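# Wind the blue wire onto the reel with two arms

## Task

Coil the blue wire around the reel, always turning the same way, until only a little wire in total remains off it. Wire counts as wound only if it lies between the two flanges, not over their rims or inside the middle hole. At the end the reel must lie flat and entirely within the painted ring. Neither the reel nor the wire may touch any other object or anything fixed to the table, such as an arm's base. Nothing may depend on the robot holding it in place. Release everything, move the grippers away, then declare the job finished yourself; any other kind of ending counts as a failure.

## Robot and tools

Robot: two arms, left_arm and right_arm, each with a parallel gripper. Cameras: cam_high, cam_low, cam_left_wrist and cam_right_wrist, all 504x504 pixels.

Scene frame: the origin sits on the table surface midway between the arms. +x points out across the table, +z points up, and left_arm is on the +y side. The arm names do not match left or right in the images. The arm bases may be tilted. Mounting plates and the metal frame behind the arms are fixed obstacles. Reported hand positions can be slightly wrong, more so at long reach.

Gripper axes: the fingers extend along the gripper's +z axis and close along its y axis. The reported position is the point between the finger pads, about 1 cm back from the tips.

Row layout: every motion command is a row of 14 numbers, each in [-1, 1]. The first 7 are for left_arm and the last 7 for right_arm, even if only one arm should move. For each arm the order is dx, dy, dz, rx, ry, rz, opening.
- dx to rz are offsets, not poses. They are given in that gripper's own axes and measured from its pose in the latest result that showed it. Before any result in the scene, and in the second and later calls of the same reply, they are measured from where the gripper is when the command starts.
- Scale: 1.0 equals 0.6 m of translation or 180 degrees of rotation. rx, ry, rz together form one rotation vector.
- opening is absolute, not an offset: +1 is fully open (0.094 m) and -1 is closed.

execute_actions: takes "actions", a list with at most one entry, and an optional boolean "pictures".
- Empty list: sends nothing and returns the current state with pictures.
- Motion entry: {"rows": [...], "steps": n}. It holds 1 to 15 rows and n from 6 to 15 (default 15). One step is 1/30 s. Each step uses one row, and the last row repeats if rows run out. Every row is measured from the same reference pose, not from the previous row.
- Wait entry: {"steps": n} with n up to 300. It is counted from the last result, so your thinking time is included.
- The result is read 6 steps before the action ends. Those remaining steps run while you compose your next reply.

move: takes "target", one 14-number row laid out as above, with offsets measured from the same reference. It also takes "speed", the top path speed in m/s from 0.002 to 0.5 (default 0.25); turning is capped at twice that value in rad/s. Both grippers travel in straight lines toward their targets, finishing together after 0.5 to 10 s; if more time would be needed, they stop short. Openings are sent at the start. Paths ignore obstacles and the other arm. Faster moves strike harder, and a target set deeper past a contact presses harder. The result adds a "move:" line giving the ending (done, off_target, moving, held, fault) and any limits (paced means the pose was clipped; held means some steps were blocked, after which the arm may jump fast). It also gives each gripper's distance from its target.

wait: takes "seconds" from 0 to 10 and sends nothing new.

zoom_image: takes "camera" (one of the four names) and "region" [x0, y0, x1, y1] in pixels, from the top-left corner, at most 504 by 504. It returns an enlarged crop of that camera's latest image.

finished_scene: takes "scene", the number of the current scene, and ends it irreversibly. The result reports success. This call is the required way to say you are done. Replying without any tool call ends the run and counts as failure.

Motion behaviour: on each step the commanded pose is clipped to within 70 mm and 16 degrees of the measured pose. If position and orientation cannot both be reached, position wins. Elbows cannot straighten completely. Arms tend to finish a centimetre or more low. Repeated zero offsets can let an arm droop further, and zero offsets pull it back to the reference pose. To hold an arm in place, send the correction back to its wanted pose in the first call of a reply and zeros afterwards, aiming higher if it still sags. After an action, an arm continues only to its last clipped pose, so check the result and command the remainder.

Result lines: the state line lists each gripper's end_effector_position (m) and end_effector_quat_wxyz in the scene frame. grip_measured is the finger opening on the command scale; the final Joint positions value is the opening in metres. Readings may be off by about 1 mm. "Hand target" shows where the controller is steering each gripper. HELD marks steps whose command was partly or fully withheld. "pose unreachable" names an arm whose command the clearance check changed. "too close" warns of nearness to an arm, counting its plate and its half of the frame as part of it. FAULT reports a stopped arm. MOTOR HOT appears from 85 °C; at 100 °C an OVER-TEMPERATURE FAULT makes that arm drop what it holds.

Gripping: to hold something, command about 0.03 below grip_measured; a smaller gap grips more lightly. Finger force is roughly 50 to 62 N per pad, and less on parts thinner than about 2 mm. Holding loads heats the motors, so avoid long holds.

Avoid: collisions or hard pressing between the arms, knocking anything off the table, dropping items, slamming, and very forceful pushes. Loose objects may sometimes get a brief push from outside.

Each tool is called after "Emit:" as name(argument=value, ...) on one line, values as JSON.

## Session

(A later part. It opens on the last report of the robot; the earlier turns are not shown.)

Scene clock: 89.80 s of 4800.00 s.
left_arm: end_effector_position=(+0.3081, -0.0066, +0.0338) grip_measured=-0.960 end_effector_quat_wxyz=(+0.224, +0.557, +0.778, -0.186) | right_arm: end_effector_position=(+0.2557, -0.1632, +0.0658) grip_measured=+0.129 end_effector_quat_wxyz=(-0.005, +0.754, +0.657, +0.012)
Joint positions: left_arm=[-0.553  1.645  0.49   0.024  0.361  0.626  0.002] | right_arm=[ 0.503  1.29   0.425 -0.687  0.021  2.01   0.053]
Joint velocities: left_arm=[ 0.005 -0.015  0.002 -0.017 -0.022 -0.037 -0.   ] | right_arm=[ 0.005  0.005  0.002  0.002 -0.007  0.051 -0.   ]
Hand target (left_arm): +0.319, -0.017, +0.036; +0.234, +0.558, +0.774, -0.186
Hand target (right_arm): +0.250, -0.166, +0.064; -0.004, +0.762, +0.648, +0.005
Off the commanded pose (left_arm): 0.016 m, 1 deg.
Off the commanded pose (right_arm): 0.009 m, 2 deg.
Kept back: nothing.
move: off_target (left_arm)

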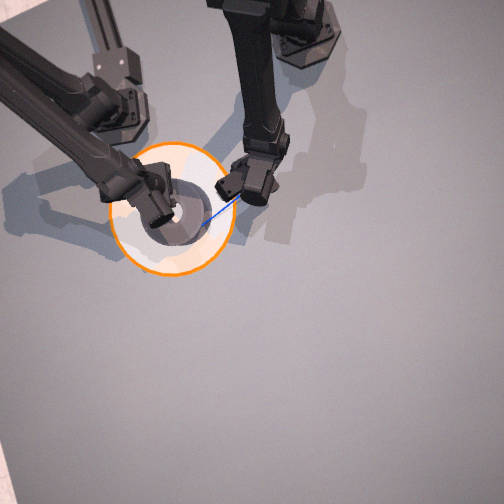

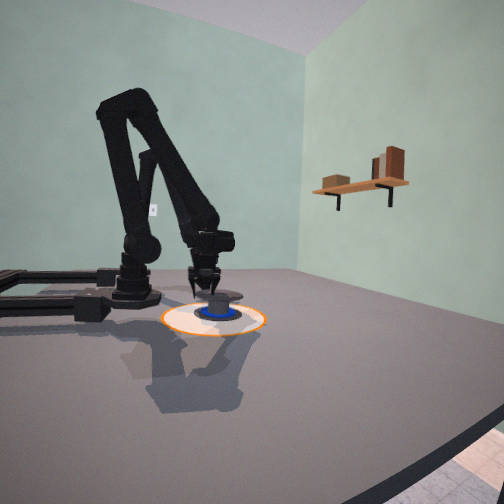

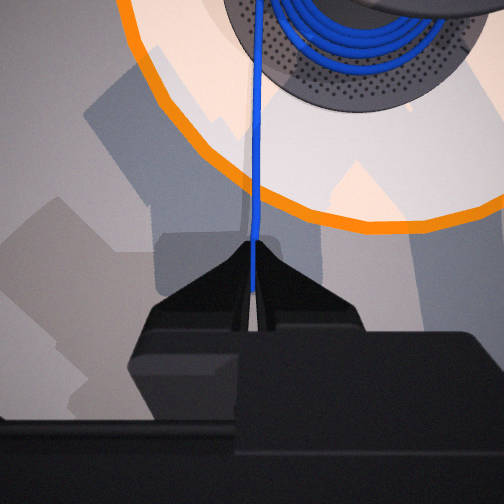

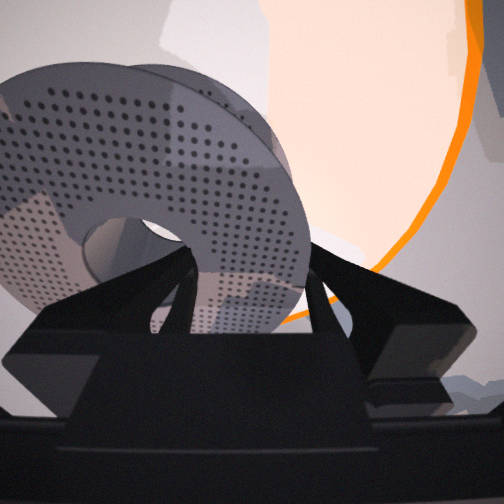

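Emit:
execute_actions(actions=[{"rows":[[-0.02,0.01,0.008,0,0,0,-0.97,0,-0.005,0.006,0,0,0,0.1],[-0.024,0.012,0.01,0,0,0,-0.97,0,-0.008,0.011,0,0,0,0.1],[-0.028,0.013,0.012,0,0,0,-0.97,0,-0.008,0.012,0,0,0,0.1],[-0.028,0.013,0.012,0,0,0,-0.97,0,-0.008,0.012,0,0,0,0.1],[-0.028,0.013,0.012,0,0,0,-0.97,0,-0.008,0.012,0,0,0,0.1],[-0.028,0.013,0.012,0,0,0,-0.97,0,-0.005,0.008,0,0,0,0.95],[-0.028,0.013,0.012,0,0,0,-0.97,0,0,0.004,0,0,0,0.95],[-0.028,0.013,0.012,0,0,0,-0.97,0.002,0.005,-0.004,0,0,0,0.95],[-0.028,0.013,0.012,0,0,0,-0.97,0.004,0.01,-0.012,0,0,0,0.95],[-0.028,0.013,0.012,0,0,0,-0.97,0.006,0.015,-0.021,0,0,0,0.95],[-0.028,0.013,0.012,0,0,0,-0.97,0.008,0.02,-0.03,0,0,0,0.95],[-0.028,0.013,0.012,0,0,0,-0.97,0.01,0.025,-0.039,0,0,0,0.95],[-0.028,0.013,0.012,0,0,0,-0.97,0.011,0.03,-0.048,0,0,0,0.95],[-0.028,0.013,0.012,0,0,0,-0.97,0.012,0.035,-0.056,0,0,0,0.95],[-0.028,0.013,0.012,0,0,0,-0.97,0.013,0.04,-0.063,0,0,0,0.95]],"steps":15}])

Emit:
execute_actions(actions=[{"rows":[[-0.012,0.008,0,0,0,0,-0.97,0.004,0.03,-0.04,0,0,0,0.95],[-0.012,0.008,0,0,0,0,-0.97,0.004,0.03,-0.04,0,0,0,0.95],[-0.012,0.008,0,0,0,0,-0.97,0.004,0.03,-0.04,0,0,-0.01,0.95],[-0.012,0.008,0,0,0,0,-0.97,0.005,0.035,-0.04,0,0,-0.03,0.95],[-0.012,0.008,0,0,0,0,-0.97,0.006,0.045,-0.04,0,0,-0.05,0.95],[-0.012,0.008,0,0,0,0,-0.97,0.007,0.058,-0.04,0,0,-0.075,0.95],[-0.012,0.008,0,0,0,0,-0.97,0.008,0.071,-0.04,0,0,-0.1,0.95],[-0.012,0.008,0,0,0,0,-0.97,0.009,0.084,-0.04,0,0,-0.125,0.95],[-0.012,0.008,0,0,0,0,-0.97,0.01,0.097,-0.04,0,0,-0.15,0.95],[-0.012,0.008,0,0,0,0,-0.97,0.01,0.11,-0.04,0,0,-0.175,0.95],[-0.012,0.008,0,0,0,0,-0.97,0.011,0.123,-0.04,0,0,-0.2,0.95],[-0.012,0.008,0,0,0,0,-0.97,0.011,0.136,-0.04,0,0,-0.225,0.95],[-0.012,0.008,0,0,0,0,-0.97,0.012,0.149,-0.04,0,0,-0.25,0.95],[-0.012,0.008,0,0,0,0,-0.97,0.012,0.162,-0.04,0,0,-0.275,0.95],[-0.012,0.008,0,0,0,0,-0.97,0.012,0.175,-0.04,0,0,-0.3,0.95]],"steps":15}])

Emit:
execute_actions(actions=[{"rows":[[-0.012,0.008,0,0,0,0,-0.97,-0.035,0.07,-0.015,0,0,-0.35,0.95]],"steps":15}])

Emit:
execute_actions(actions=[{"rows":[[-0.012,0.008,0,0,0,0,-0.97,-0.02,0.01,-0.01,0,0,-0.35,0.95]],"steps":15}])

Emit:
execute_actions(actions=[{"rows":[[-0.012,0.008,0,0,0,0,-0.97,-0.015,0,-0.008,0,0,-0.35,0.95]],"steps":15}])

Emit:
execute_actions(actions=[{"rows":[[-0.012,0.008,0,0,0,0,-0.97,-0.008,-0.01,-0.005,0,0,-0.2,0.95]],"steps":15}], pictures=true)

Scene clock: 95.17 s of 4800.00 s.
left_arm: end_effector_position=(+0.3144, -0.0118, +0.0362) grip_measured=-0.960 end_effector_quat_wxyz=(+0.225, +0.556, +0.778, -0.185) | right_arm: end_effector_position=(+0.2536, -0.1636, +0.0641) grip_measured=+0.926 end_effector_quat_wxyz=(-0.005, +0.754, +0.656, +0.012)
Joint positions: left_arm=[-0.558  1.65   0.51   0.012  0.356  0.618  0.002] | right_arm=[ 0.505  1.29   0.418 -0.68   0.022  2.013  0.091]
Joint velocities: left_arm=[ 0.005 -0.005  0.002  0.007 -0.066 -0.037  0.   ] | right_arm=[ 0.005  0.015  0.007 -0.31  -0.037  0.007  0.044]
Steps of this call (steps 1 to 90: nothing new was sent; then 2.07 s passed at rest; steps 91 to 99: the first 9 steps of this action). Readings (end_effector_position):
91: left_arm (+0.3083, -0.0069, +0.0339) | right_arm (+0.2560, -0.1629, +0.0658)
92: left_arm (+0.3087, -0.0069, +0.0339) | right_arm (+0.2561, -0.1628, +0.0655)
94: left_arm (+0.3106, -0.0082, +0.0344) | right_arm (+0.2558, -0.1627, +0.0643)
98: left_arm (+0.3140, -0.0115, +0.0360) | right_arm (+0.2552, -0.1631, +0.0640)
99: the state above

Scene clock: 95.67 s of 4800.00 s.
left_arm: end_effector_position=(+0.3124, -0.0107, +0.0349) grip_measured=-0.960 end_effector_quat_wxyz=(+0.219, +0.556, +0.780, -0.185) | right_arm: end_effector_position=(+0.2709, -0.1712, +0.0909) grip_measured=+0.948 end_effector_quat_wxyz=(-0.012, +0.684, +0.729, -0.024)
Joint positions: left_arm=[-0.558  1.65   0.511  0.001  0.356  0.617  0.002] | right_arm=[ 0.475  1.299  0.528 -0.852  0.045  1.784  0.092]
Joint velocities: left_arm=[-0.015 -0.005  0.002  0.002  0.022 -0.007 -0.001] | right_arm=[-0.21   0.484  0.383 -0.002  0.037 -1.399  0.   ]
Off your previous action's commanded pose (left_arm): 0.012 m, 0 deg at its last step (step 6 of this call).
Off your previous action's commanded pose (right_arm): 0.043 m, 3 deg at its last step (step 6 of this call).
Steps of this call (steps 1 to 6: the last 6 steps of your previous action; steps 7 to 15: the first 9 steps of this action, its rows measured from where the robot was after step 6). Readings (end_effector_position):
6: left_arm (+0.3144, -0.0119, +0.0360) | right_arm (+0.2477, -0.1659, +0.0756)
7: left_arm (+0.3141, -0.0117, +0.0358) | right_arm (+0.2499, -0.1658, +0.0798)
8: left_arm (+0.3136, -0.0114, +0.0355) | right_arm (+0.2522, -0.1659, +0.0838)
10: left_arm (+0.3127, -0.0108, +0.0350) | right_arm (+0.2560, -0.1665, +0.0887)
14: left_arm (+0.3124, -0.0107, +0.0349) | right_arm (+0.2661, -0.1702, +0.0910)
15: the state above

Scene clock: 96.17 s of 4800.00 s.
left_arm: end_effector_position=(+0.3103, -0.0095, +0.0338) grip_measured=-0.960 end_effector_quat_wxyz=(+0.214, +0.555, +0.782, -0.186) | right_arm: end_effector_position=(+0.3543, -0.1834, +0.0916) grip_measured=+0.948 end_effector_quat_wxyz=(-0.008, +0.405, +0.914, -0.039)
Joint positions: left_arm=[-0.558  1.65   0.511 -0.01   0.356  0.617  0.002] | right_arm=[ 0.396  1.501  0.738 -0.861  0.096  1.033  0.092]
Joint velocities: left_arm=[-0.005 -0.005 -0.002 -0.012  0.022 -0.007 -0.   ] | right_arm=[ 0.005 -0.005  0.007 -0.056  0.022 -1.341  0.001]
Off your previous action's commanded pose (left_arm): 0.011 m, 1 deg at its last step (step 6 of this call).
Off your previous action's commanded pose (right_arm): 0.038 m, 28 deg at its last step (step 6 of this call); orientation clipped at that step.
Steps of this call (steps 1 to 6: the last 6 steps of your previous action; steps 7 to 15: the first 9 steps of this action, its rows measured from where the robot was after step 6). Readings (end_effector_position):
6: left_arm (+0.3124, -0.0107, +0.0349) | right_arm (+0.3160, -0.1758, +0.0897)
7: left_arm (+0.3120, -0.0105, +0.0347) | right_arm (+0.3252, -0.1777, +0.0898)
8: left_arm (+0.3115, -0.0102, +0.0344) | right_arm (+0.3340, -0.1801, +0.0899)
10: left_arm (+0.3107, -0.0097, +0.0340) | right_arm (+0.3486, -0.1829, +0.0905)
14: left_arm (+0.3103, -0.0095, +0.0338) | right_arm (+0.3548, -0.1833, +0.0915)
15: the state above

Scene clock: 96.67 s of 4800.00 s.
left_arm: end_effector_position=(+0.3086, -0.0085, +0.0329) grip_measured=-0.960 end_effector_quat_wxyz=(+0.210, +0.555, +0.783, -0.186) | right_arm: end_effector_position=(+0.3492, -0.1892, +0.0914) grip_measured=+0.948 end_effector_quat_wxyz=(-0.030, +0.064, +0.996, -0.051)
Joint positions: left_arm=[-0.558  1.65   0.511 -0.019  0.356  0.617  0.002] | right_arm=[ 0.396  1.504  0.738 -0.885  0.123  0.329  0.092]
Joint velocities: left_arm=[ 0.005 -0.005 -0.002 -0.007  0.081 -0.037 -0.001] | right_arm=[-0.005  0.005  0.027 -0.042  0.022 -1.311 -0.   ]
Off your previous action's commanded pose (left_arm): 0.011 m, 1 deg at its last step (step 6 of this call).
Off your previous action's commanded pose (right_arm): 0.011 m, 23 deg at its last step (step 6 of this call); orientation clipped at that step.
Steps of this call (steps 1 to 6: the last 6 steps of your previous action; steps 7 to 15: the first 9 steps of this action, its rows measured from where the robot was after step 6). Readings (end_effector_position):
6: left_arm (+0.3103, -0.0095, +0.0338) | right_arm (+0.3528, -0.1837, +0.0917)
7: left_arm (+0.3101, -0.0093, +0.0337) | right_arm (+0.3525, -0.1846, +0.0917)
8: left_arm (+0.3096, -0.0090, +0.0334) | right_arm (+0.3519, -0.1855, +0.0918)
10: left_arm (+0.3088, -0.0085, +0.0330) | right_arm (+0.3508, -0.1871, +0.0919)
14: left_arm (+0.3086, -0.0085, +0.0329) | right_arm (+0.3494, -0.1889, +0.0916)
15: the state above

Scene clock: 97.17 s of 4800.00 s.
left_arm: end_effector_position=(+0.3070, -0.0075, +0.0321) grip_measured=-0.960 end_effector_quat_wxyz=(+0.205, +0.555, +0.784, -0.187) | right_arm: end_effector_position=(+0.3465, -0.1920, +0.0915) grip_measured=+0.949 end_effector_quat_wxyz=(-0.054, -0.279, +0.958, -0.048)
Joint positions: left_arm=[-0.558  1.65   0.511 -0.028  0.356  0.617  0.002] | right_arm=[ 0.401  1.506  0.738 -0.898  0.145 -0.357  0.092]
Joint velocities: left_arm=[ 0.005 -0.005  0.002  0.007 -0.007  0.007 -0.002] | right_arm=[ 0.005  0.015  0.002  0.007  0.051 -1.282 -0.   ]
Off your previous action's commanded pose (left_arm): 0.011 m, 1 deg at its last step (step 6 of this call).
Off your previous action's commanded pose (right_arm): 0.020 m, 23 deg at its last step (step 6 of this call); orientation clipped at that step.
Steps of this call (steps 1 to 6: the last 6 steps of your previous action; steps 7 to 15: the first 9 steps of this action, its rows measured from where the robot was after step 6). Readings (end_effector_position):
6: left_arm (+0.3086, -0.0085, +0.0329) | right_arm (+0.3484, -0.1894, +0.0909)
7: left_arm (+0.3084, -0.0083, +0.0328) | right_arm (+0.3483, -0.1901, +0.0910)
8: left_arm (+0.3079, -0.0080, +0.0325) | right_arm (+0.3479, -0.1908, +0.0911)
10: left_arm (+0.3072, -0.0076, +0.0322) | right_arm (+0.3473, -0.1919, +0.0913)
14: left_arm (+0.3070, -0.0075, +0.0321) | right_arm (+0.3466, -0.1922, +0.0915)
15: the state above

Scene clock: 97.67 s of 4800.00 s.
left_arm: end_effector_position=(+0.3054, -0.0065, +0.0313) grip_measured=-0.960 end_effector_quat_wxyz=(+0.201, +0.555, +0.785, -0.187) | right_arm: end_effector_position=(+0.3465, -0.1939, +0.0919) grip_measured=+0.949 end_effector_quat_wxyz=(-0.070, -0.587, +0.806, -0.033)
Joint positions: left_arm=[-0.558  1.65   0.511 -0.036  0.356  0.617  0.002] | right_arm=[ 0.403  1.506  0.738 -0.9    0.159 -1.048  0.092]
Joint velocities: left_arm=[-0.005  0.005  0.002  0.012 -0.022 -0.051  0.   ] | right_arm=[ 0.005 -0.005  0.012  0.002  0.022 -1.223  0.001]
Off your previous action's commanded pose (left_arm): 0.011 m, 1 deg at its last step (step 6 of this call).
Off your previous action's commanded pose (right_arm): 0.012 m, 23 deg at its last step (step 6 of this call); orientation clipped at that step.
Steps of this call (steps 1 to 6: the last 6 steps of your previous action; steps 7 to 15: the first 9 steps of this action, its rows measured from where the robot was after step 6). Readings (end_effector_position):
6: left_arm (+0.3070, -0.0075, +0.0321) | right_arm (+0.3463, -0.1916, +0.0916)
7: left_arm (+0.3067, -0.0073, +0.0320) | right_arm (+0.3465, -0.1922, +0.0916)
8: left_arm (+0.3063, -0.0071, +0.0318) | right_arm (+0.3464, -0.1929, +0.0917)
10: left_arm (+0.3057, -0.0067, +0.0314) | right_arm (+0.3464, -0.1937, +0.0918)
14: left_arm (+0.3054, -0.0065, +0.0313) | right_arm (+0.3465, -0.1939, +0.0919)
15: the state above

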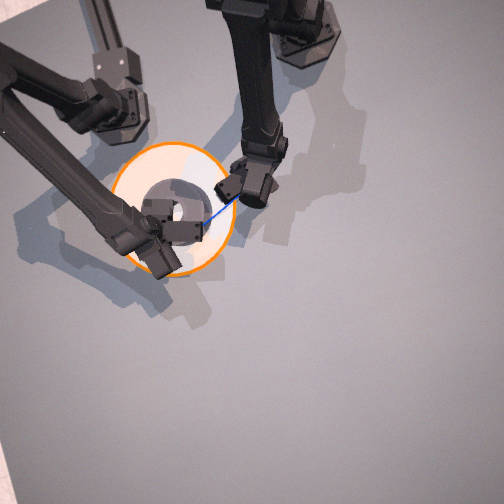

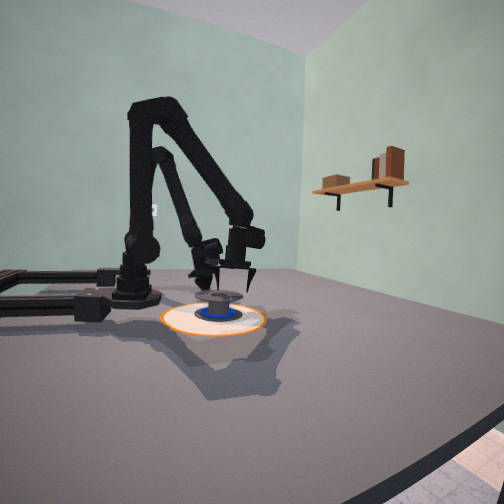

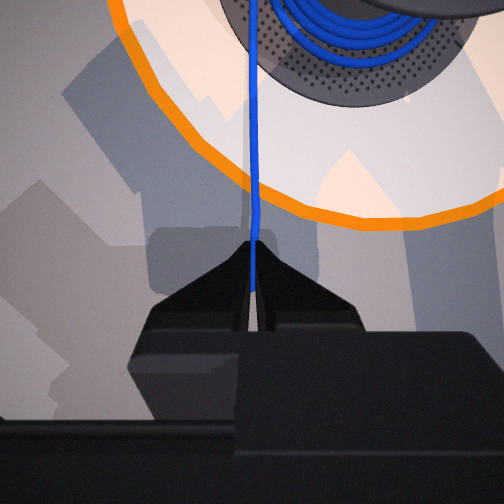

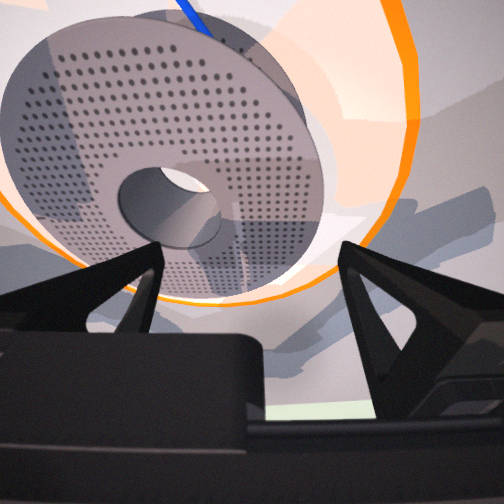

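Emit:
move(target=[-0.022,0.014,0.006,0,-0.02,0,-0.97, -0.0478,-0.016,0.0511,0.0147,-0.0472,-0.0713,0.95], speed=0.1)

Scene clock: 99.73 s of 4800.00 s.
left_arm: end_effector_position=(+0.3079, -0.0151, +0.0349) grip_measured=-0.960 end_effector_quat_wxyz=(+0.218, +0.557, +0.775, -0.204) | right_arm: end_effector_position=(+0.3662, -0.1720, +0.0641) grip_measured=+0.949 end_effector_quat_wxyz=(-0.006, +0.676, -0.737, +0.007)
Joint positions: left_arm=[-0.558  1.658  0.511  0.006  0.394  0.617  0.002] | right_arm=[ 0.394  1.556  0.701 -0.695  0.046 -1.292  0.092]
Joint velocities: left_arm=[-0.005 -0.005 -0.012  0.017 -0.081  0.022  0.001] | right_arm=[-0.015 -0.005  0.002 -0.012 -0.066 -0.051 -0.   ]
Hand target (left_arm): +0.317, -0.016, +0.035; +0.225, +0.549, +0.778, -0.204
Hand target (right_arm): +0.362, -0.175, +0.057; +0.000, -0.676, +0.737, -0.001
Off your previous action's commanded pose (left_arm): 0.011 m, 1 deg at its last step (step 6 of this call).
Off your previous action's commanded pose (right_arm): 0.008 m, 4 deg at its last step (step 6 of this call).
Off the commanded pose (left_arm): 0.010 m, 1 deg.
Off the commanded pose (right_arm): 0.009 m, 1 deg.
Kept back: nothing.
move: done

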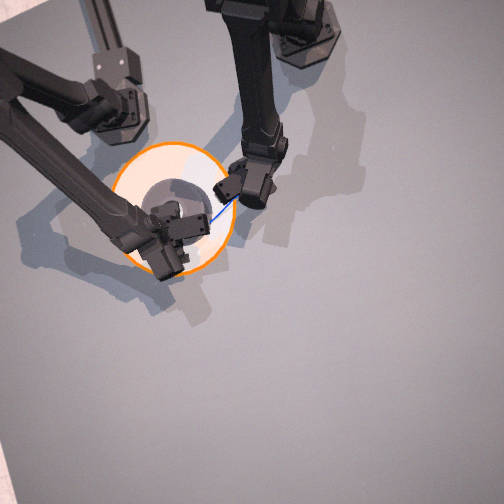

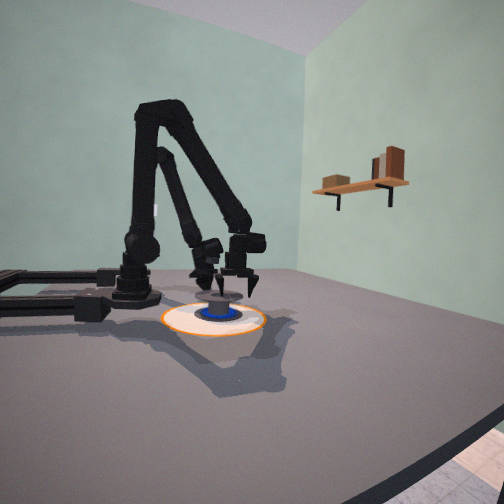

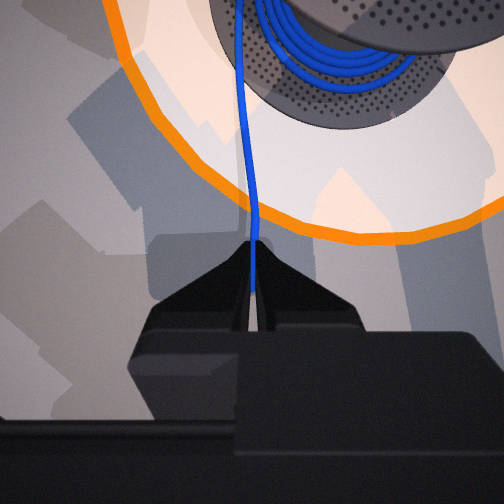

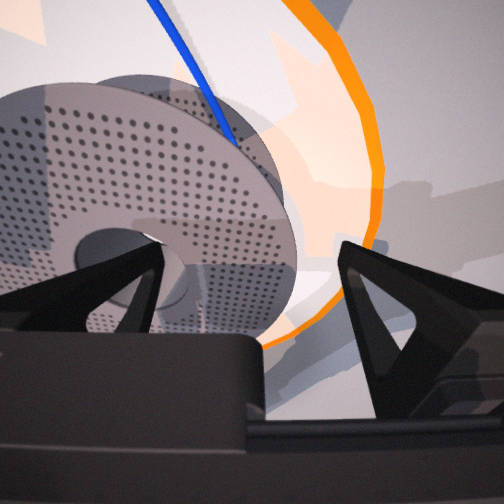

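Emit:
execute_actions(actions=[{"rows":[[-0.003,0.007,0.001,0,0,0,-0.97,0.008,0.014,0.015,0,0,0,0.85],[-0.003,0.007,0.001,0,0,0,-0.97,0.01,0.018,0.018,0,0,0,0.75],[-0.003,0.007,0.001,0,0,0,-0.97,0.01,0.018,0.018,0,0,0,0.65],[-0.003,0.007,0.001,0,0,0,-0.97,0.01,0.018,0.018,0,0,0,0.55],[-0.003,0.007,0.001,0,0,0,-0.97,0.01,0.018,0.018,0,0,0,0.47],[-0.003,0.007,0.001,0,0,0,-0.97,0.01,0.018,0.018,0,0,0,0.39],[-0.003,0.007,0.001,0,0,0,-0.97,0.01,0.018,0.018,0,0,0,0.31],[-0.003,0.007,0.001,0,0,0,-0.97,0.01,0.018,0.018,0,0,0,0.24],[-0.003,0.007,0.001,0,0,0,-0.97,0.01,0.018,0.018,0,0,0,0.18],[-0.003,0.007,0.001,0,0,0,-0.97,0.01,0.018,0.018,0,0,0,0.13],[-0.003,0.007,0.001,0,0,0,-0.97,0.01,0.018,0.018,0,0,0,0.1]],"steps":12}])

Emit:
move(target=[-0.1208,0.0293,0.0864,0.0475,-0.0817,0.0869,-0.97, 0.0872,0.0799,0.001,0,0,0.472,0.1], speed=0.5)

Scene clock: 101.80 s of 4800.00 s.
left_arm: end_effector_position=(+0.3079, -0.0151, +0.0349) grip_measured=-0.960 end_effector_quat_wxyz=(+0.218, +0.557, +0.775, -0.204) | right_arm: end_effector_position=(+0.3559, -0.1741, +0.0558) grip_measured=+0.433 end_effector_quat_wxyz=(-0.005, +0.676, -0.737, +0.006)
Joint positions: left_arm=[-0.558  1.658  0.511  0.006  0.394  0.617  0.002] | right_arm=[ 0.393  1.556  0.668 -0.664  0.046 -1.294  0.067]
Joint velocities: left_arm=[-0.005 -0.005 -0.022 -0.007  0.037  0.037 -0.   ] | right_arm=[-0.015 -0.005 -0.11  -0.007  0.022  0.066 -0.085]
Steps of this call (steps 1 to 56: nothing new was sent; steps 57 to 62: the first 6 steps of this action). Readings (end_effector_position):
57: left_arm (+0.3079, -0.0151, +0.0349) | right_arm (+0.3661, -0.1720, +0.0634)
58: left_arm (+0.3079, -0.0151, +0.0349) | right_arm (+0.3657, -0.1720, +0.0620)
60: left_arm (+0.3079, -0.0151, +0.0349) | right_arm (+0.3613, -0.1730, +0.0585)
62: the state above

Scene clock: 104.37 s of 4800.00 s.
left_arm: end_effector_position=(+0.3411, -0.0831, +0.0293) grip_measured=-0.960 end_effector_quat_wxyz=(+0.284, +0.634, +0.654, -0.301) | right_arm: end_effector_position=(+0.3016, -0.2185, +0.0554) grip_measured=+0.145 end_effector_quat_wxyz=(+0.002, -0.019, +1.000, +0.005)
Joint positions: left_arm=[-0.558  1.87   0.673  0.137  0.668  0.817  0.002] | right_arm=[ 0.259  1.42   0.514 -0.652  0.03   0.019  0.054]
Joint velocities: left_arm=[-0.005 -0.005  0.002 -0.012 -0.007 -0.051 -0.001] | right_arm=[ 0.015 -0.015 -0.002 -0.017  0.007  0.007 -0.   ]
Hand target (left_arm): +0.350, -0.095, +0.032; +0.298, +0.641, +0.641, -0.299
Hand target (right_arm): +0.303, -0.223, +0.056; +0.009, -0.002, +1.000, -0.002
Off your previous action's commanded pose (left_arm): 0.005 m, 0 deg at its last step (step 6 of this call).
Off your previous action's commanded pose (right_arm): 0.003 m, 0 deg at its last step (step 6 of this call).
Off the commanded pose (left_arm): 0.016 m, 2 deg.
Off the commanded pose (right_arm): 0.005 m, 2 deg.
Kept back: nothing.
move: off_target (left_arm)

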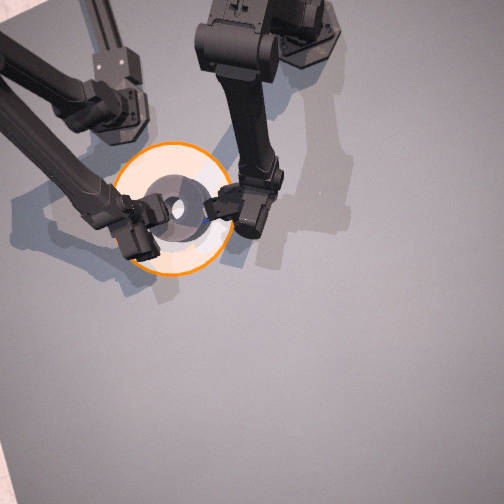

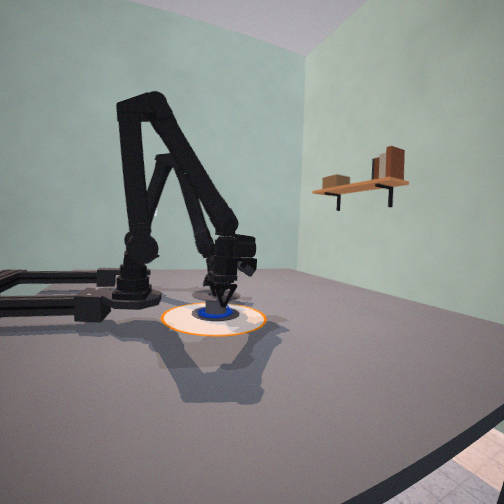

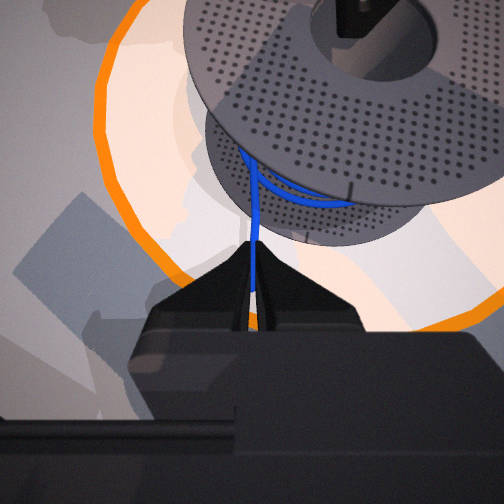

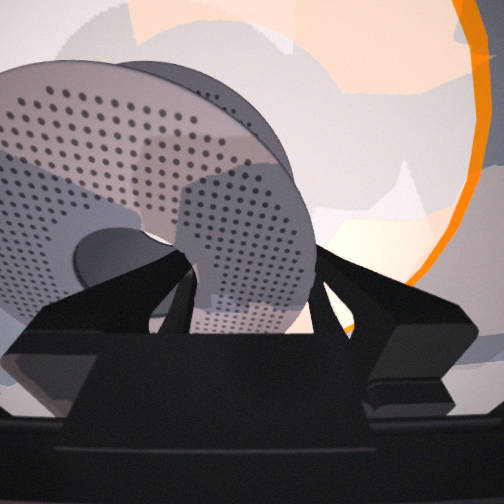

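Emit:
move(target=[-0.0375,0.017,0.0428,0,-0.03,0,-0.97, 0.0384,0.004,0,0,0,0.155,0.11], speed=0.35)

Scene clock: 106.47 s of 4800.00 s.
left_arm: end_effector_position=(+0.3442, -0.1050, +0.0272) grip_measured=-0.960 end_effector_quat_wxyz=(+0.305, +0.617, +0.647, -0.328) | right_arm: end_effector_position=(+0.2811, -0.2162, +0.0557) grip_measured=+0.145 end_effector_quat_wxyz=(-0.001, +0.213, +0.977, +0.010)
Joint positions: left_arm=[-0.583  1.927  0.69   0.261  0.711  0.731  0.002] | right_arm=[ 0.267  1.367  0.461 -0.652  0.021  0.495  0.054]
Joint velocities: left_arm=[-0.015 -0.015 -0.007  0.002 -0.022 -0.081 -0.   ] | right_arm=[-0.005 -0.015  0.007 -0.007 -0.066  0.066 -0.   ]
Hand target (left_arm): +0.351, -0.117, +0.029; +0.314, +0.619, +0.640, -0.330
Hand target (right_arm): +0.279, -0.217, +0.056; +0.000, +0.222, +0.975, +0.006
Off the commanded pose (left_arm): 0.014 m, 1 deg.
Off the commanded pose (right_arm): 0.003 m, 1 deg.
Kept back: nothing.
move: off_target (left_arm)

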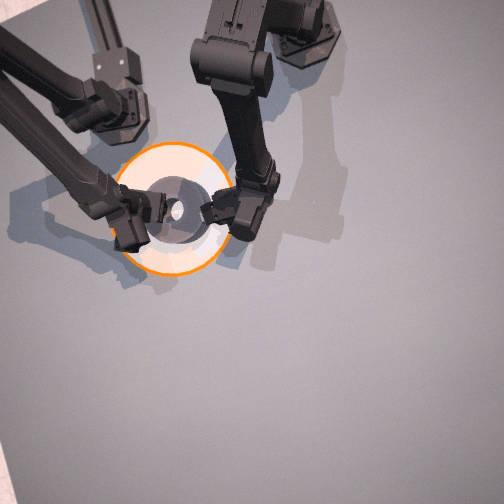

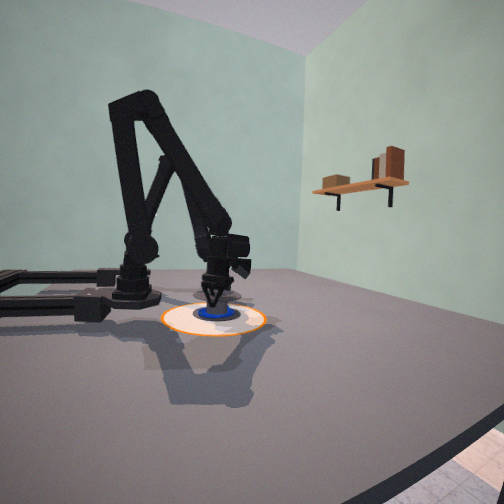

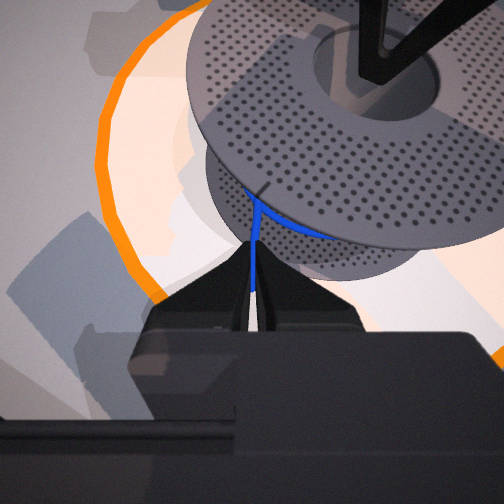

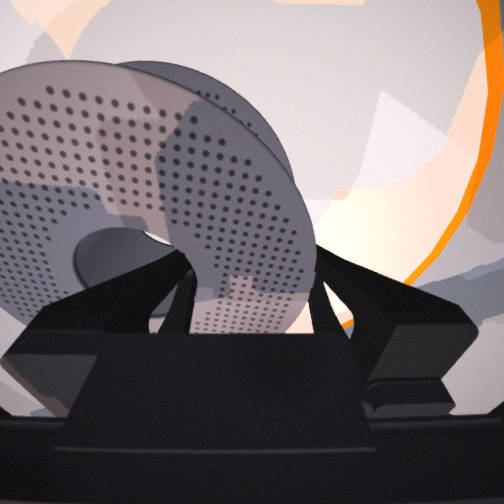

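Emit:
move(target=[-0.034,0.010,0.040,0,-0.02,0,-0.97, 0.041,0.007,0,0,0,0.15,0.11], speed=0.35)

Scene clock: 108.20 s of 4800.00 s.
left_arm: end_effector_position=(+0.3440, -0.1233, +0.0263) grip_measured=-0.960 end_effector_quat_wxyz=(+0.314, +0.604, +0.646, -0.345) | right_arm: end_effector_position=(+0.2640, -0.2008, +0.0561) grip_measured=+0.145 end_effector_quat_wxyz=(-0.004, +0.428, +0.904, +0.013)
Joint positions: left_arm=[-0.612  1.964  0.704  0.346  0.723  0.652  0.002] | right_arm=[ 0.332  1.323  0.42  -0.652  0.014  1.014  0.054]
Joint velocities: left_arm=[-0.005 -0.015 -0.017 -0.002 -0.051  0.051  0.001] | right_arm=[-0.005  0.015 -0.007 -0.037 -0.022  0.022  0.   ]
Hand target (left_arm): +0.350, -0.136, +0.029; +0.324, +0.606, +0.638, -0.348
Hand target (right_arm): +0.261, -0.201, +0.056; -0.004, +0.435, +0.900, +0.010
Off the commanded pose (left_arm): 0.015 m, 2 deg.
Off the commanded pose (right_arm): 0.004 m, 1 deg.
Kept back: nothing.
move: off_target (left_arm)

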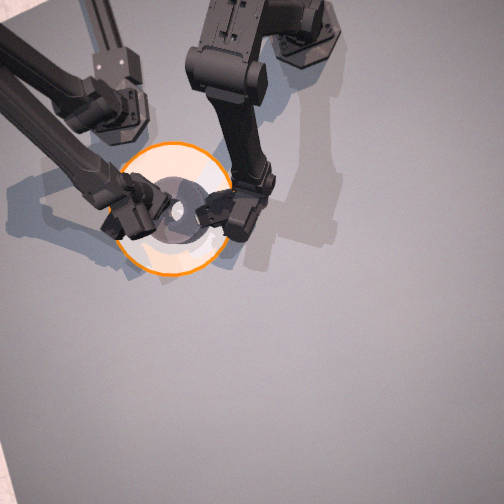

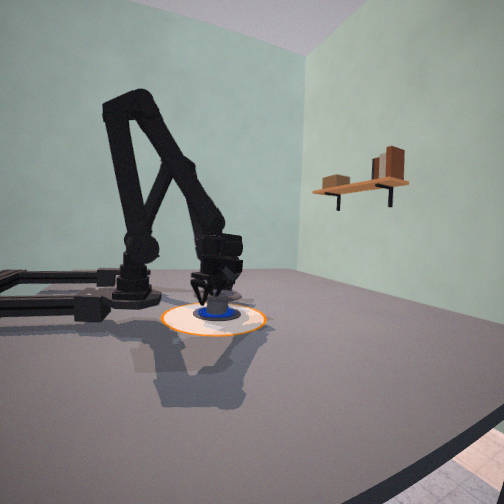

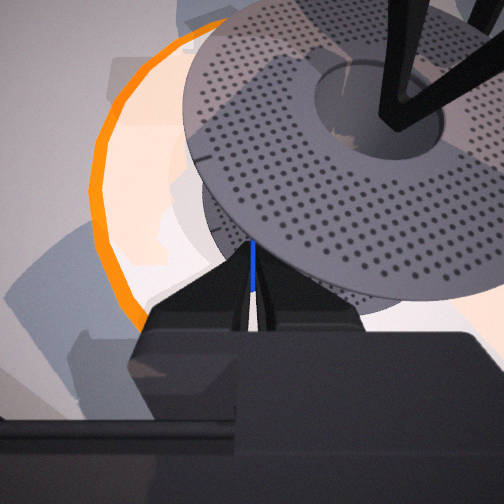

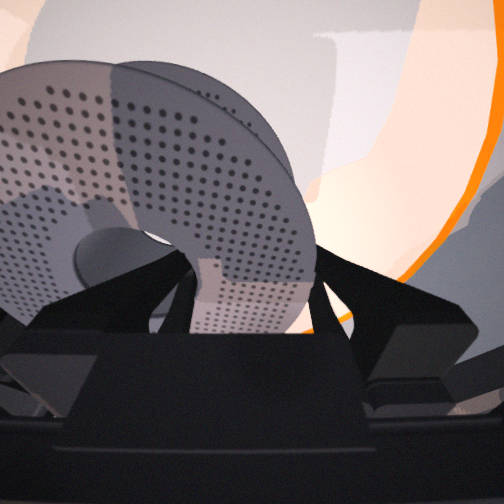

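Emit:
move(target=[-0.008,0.005,0.006,0,0,0,-0.85, 0.044,0.007,0,0,0,0.17,0.11], speed=0.35)

Scene clock: 110.03 s of 4800.00 s.
left_arm: end_effector_position=(+0.3453, -0.1225, +0.0256) grip_measured=-0.852 end_effector_quat_wxyz=(+0.315, +0.603, +0.648, -0.342) | right_arm: end_effector_position=(+0.2540, -0.1762, +0.0569) grip_measured=+0.145 end_effector_quat_wxyz=(-0.009, +0.645, +0.764, +0.015)
Joint positions: left_arm=[-0.611  1.964  0.704  0.346  0.716  0.652  0.007] | right_arm=[ 0.441  1.308  0.405 -0.652  0.01   1.642  0.054]
Joint velocities: left_arm=[-0.005 -0.005  0.012 -0.002  0.037 -0.007  0.   ] | right_arm=[ 0.005 -0.005  0.012 -0.002 -0.051 -0.022 -0.   ]
Hand target (left_arm): +0.347, -0.129, +0.028; +0.314, +0.604, +0.646, -0.345
Hand target (right_arm): +0.250, -0.177, +0.057; -0.008, +0.651, +0.759, +0.012
Off the commanded pose (left_arm): 0.007 m, 0 deg.
Off the commanded pose (right_arm): 0.004 m, 1 deg.
Kept back: nothing.
move: done

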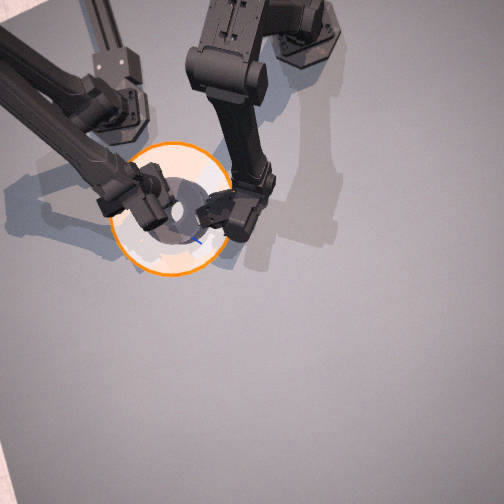

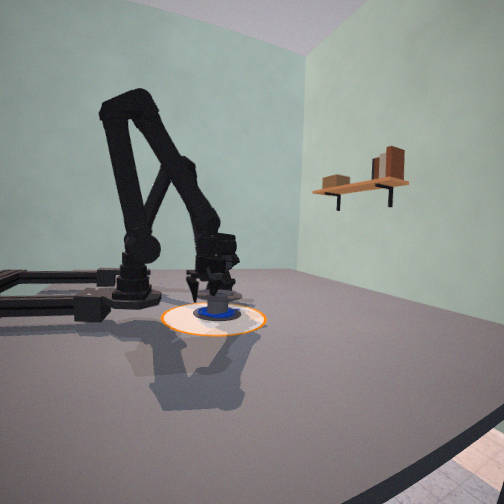

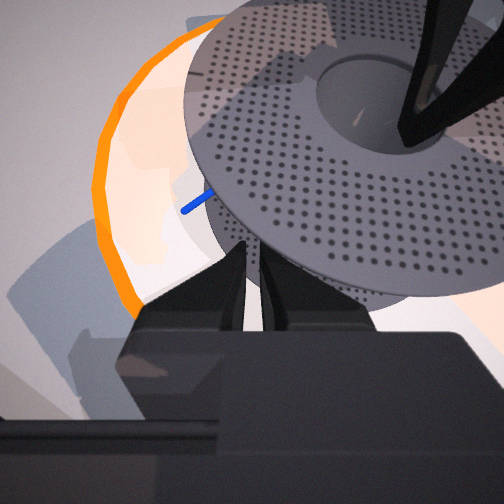

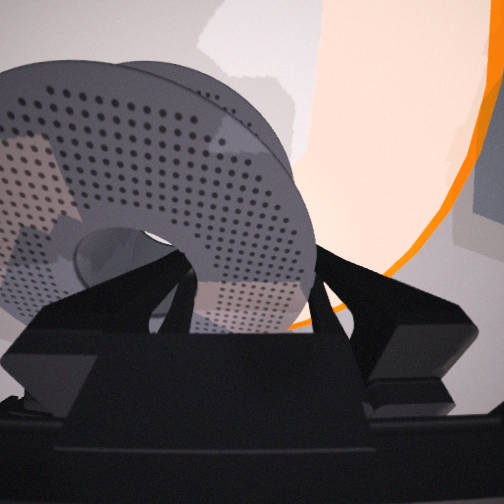

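Emit:
zoom_image(camera="cam_high", region=[130, 170, 250, 290])

Emit:
zoom_image(camera="cam_low", region=[160, 270, 280, 340])

Region (130, 170, 250, 290) of cam_high's 504x504 image, scaled by 4.200, with more detail than that image has.

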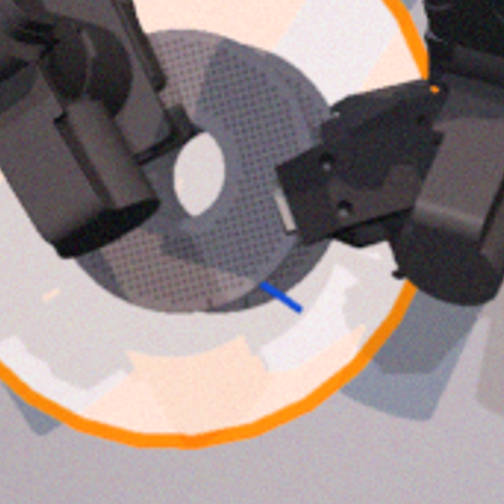

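Region (160, 270, 280, 340) of cam_low's 504x504 image, scaled by 4.200, with more detail than that image has; it fills the top 294 rows of this view, and the rest is white.

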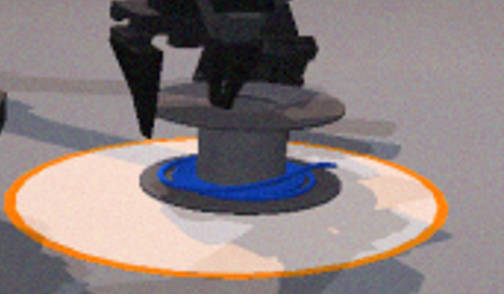

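Emit:
execute_actions(actions=[{"rows":[[0,0,-0.005,0,0,0,-0.85,0,-0.004,0.004,0,0,0,0.11],[0,0,-0.012,0,0,0,-0.85,0,-0.004,0.005,0,0,0,0.3],[0,0,-0.02,0,0,0,-0.85,0,0,0.002,0,0,0,0.6],[0,0,-0.028,0,0,0,-0.85,0,0.005,-0.004,0,0,0,0.95],[0,0,-0.036,0,0,0,-0.85,0,0.01,-0.012,0,0,0,0.95],[0,0,-0.044,0,0,0,-0.85,0,0.015,-0.02,0,0,0,0.95],[0,0,-0.052,0,0,0,-0.85,0,0.02,-0.029,0,0,0,0.95],[0,0,-0.06,0,0,0,-0.85,0,0.025,-0.038,0,0,0,0.95],[0,0,-0.068,0,0,0,-0.85,0,0.03,-0.047,0,0,0,0.95],[0,0,-0.076,0,0,0,-0.85,0,0.034,-0.056,0,0,0,0.95],[0,0,-0.084,0,0,0,-0.85,0,0.038,-0.065,0,0,0,0.95],[0,0,-0.092,0,0,0,-0.85,0,0.04,-0.074,0,0,0,0.95],[0,0,-0.1,0,0,0,-0.85,0,0.04,-0.083,0,0,0,0.95],[0,0,-0.108,0,0,0,-0.85,0,0.04,-0.092,0,0,0,0.95],[0,0,-0.116,0,0,0,-0.85,0,0.04,-0.1,0,0,0,0.95]],"steps":15}])

Emit:
move(target=[0.045,-0.073,-0.28,0,0.08,0,-0.85, -0.29,-0.04,-0.125,0,0,0.1,0.95], speed=0.35)

Scene clock: 112.00 s of 4800.00 s.
left_arm: end_effector_position=(+0.3374, -0.1029, +0.0330) grip_measured=-0.852 end_effector_quat_wxyz=(+0.303, +0.601, +0.652, -0.350) | right_arm: end_effector_position=(+0.2444, -0.1788, +0.0607) grip_measured=+0.948 end_effector_quat_wxyz=(-0.022, +0.646, +0.763, -0.004)
Joint positions: left_arm=[-0.577  1.917  0.669  0.286  0.748  0.684  0.007] | right_arm=[ 0.441  1.298  0.412 -0.715  0.01   1.644  0.092]
Joint velocities: left_arm=[ 0.298 -0.376 -0.183 -0.379  0.095  0.154 -0.   ] | right_arm=[-0.015 -0.151  0.139 -0.579  0.051 -0.007  0.   ]
Steps of this call (steps 1 to 50: nothing new was sent; steps 51 to 59: the first 9 steps of this action). Readings (end_effector_position):
51: left_arm (+0.3453, -0.1225, +0.0256) | right_arm (+0.2542, -0.1762, +0.0569)
52: left_arm (+0.3450, -0.1226, +0.0257) | right_arm (+0.2544, -0.1762, +0.0569)
54: left_arm (+0.3428, -0.1211, +0.0259) | right_arm (+0.2543, -0.1762, +0.0569)
58: left_arm (+0.3374, -0.1074, +0.0305) | right_arm (+0.2459, -0.1783, +0.0587)
59: the state above

Scene clock: 113.83 s of 4800.00 s.
left_arm: end_effector_position=(+0.2959, +0.0822, +0.1369) grip_measured=-0.852 end_effector_quat_wxyz=(+0.234, +0.635, +0.687, -0.265) | right_arm: end_effector_position=(+0.2595, -0.3537, +0.1707) grip_measured=+0.948 end_effector_quat_wxyz=(-0.012, +0.762, +0.648, +0.002)
Joint positions: left_arm=[-0.192  1.302  0.552 -0.674  0.672  1.265  0.007] | right_arm=[-0.273  1.1    0.656 -1.119  0.017  1.258  0.092]
Joint velocities: left_arm=[ 0.005 -0.005 -0.012 -0.002 -0.007  0.081  0.   ] | right_arm=[-0.024 -0.015  0.012 -0.002  0.007  0.095  0.001]
Hand target (left_arm): +0.302, +0.083, +0.140; +0.235, +0.638, +0.685, -0.262
Hand target (right_arm): +0.270, -0.358, +0.179; -0.007, +0.758, +0.653, +0.006
Off your previous action's commanded pose (left_arm): 0.017 m, 1 deg at its last step (step 6 of this call).
Off your previous action's commanded pose (right_arm): 0.034 m, 2 deg at its last step (step 6 of this call).
Off the commanded pose (left_arm): 0.006 m, 0 deg.
Off the commanded pose (right_arm): 0.013 m, 1 deg.
Kept back: nothing.
move: off_target (right_arm)

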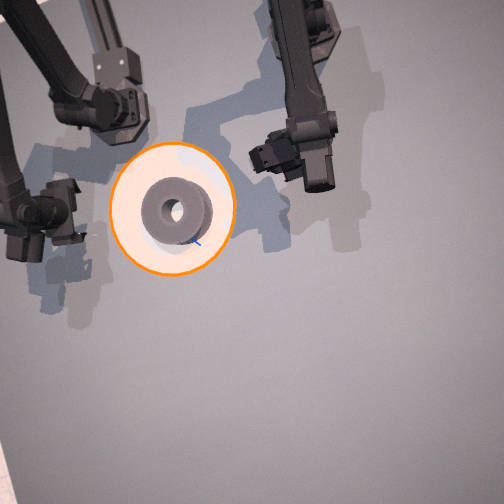

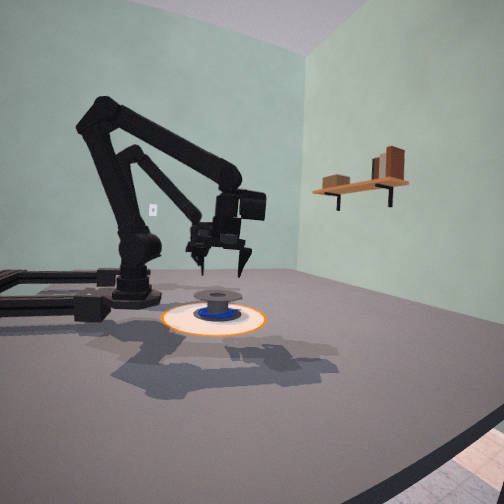

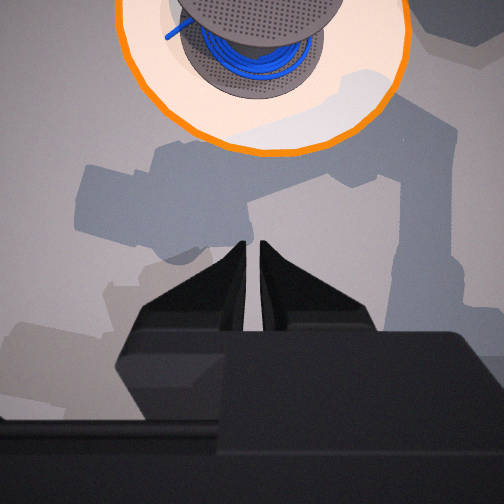

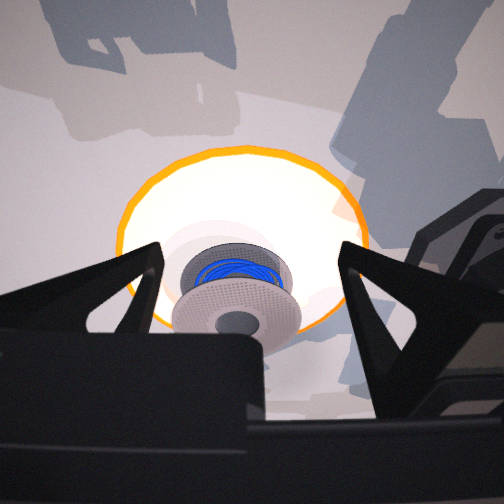

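Emit:
zoom_image(camera="cam_left_wrist", region=[140, 0, 360, 120])

Region (140, 0, 360, 120) of cam_left_wrist's 504x504 image, scaled by 2.291, with more detail than that image has; it fills the top 275 rows of this view, and the rest is white.

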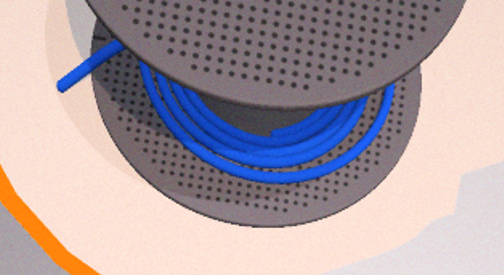

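The wire is wound with about 2 cm of tail past the rim. The reel is flat inside the ring and both arms are clear, so I'm ending scene 1.

Emit:
finished_scene(scene=1)

The scene is finished: the task was done.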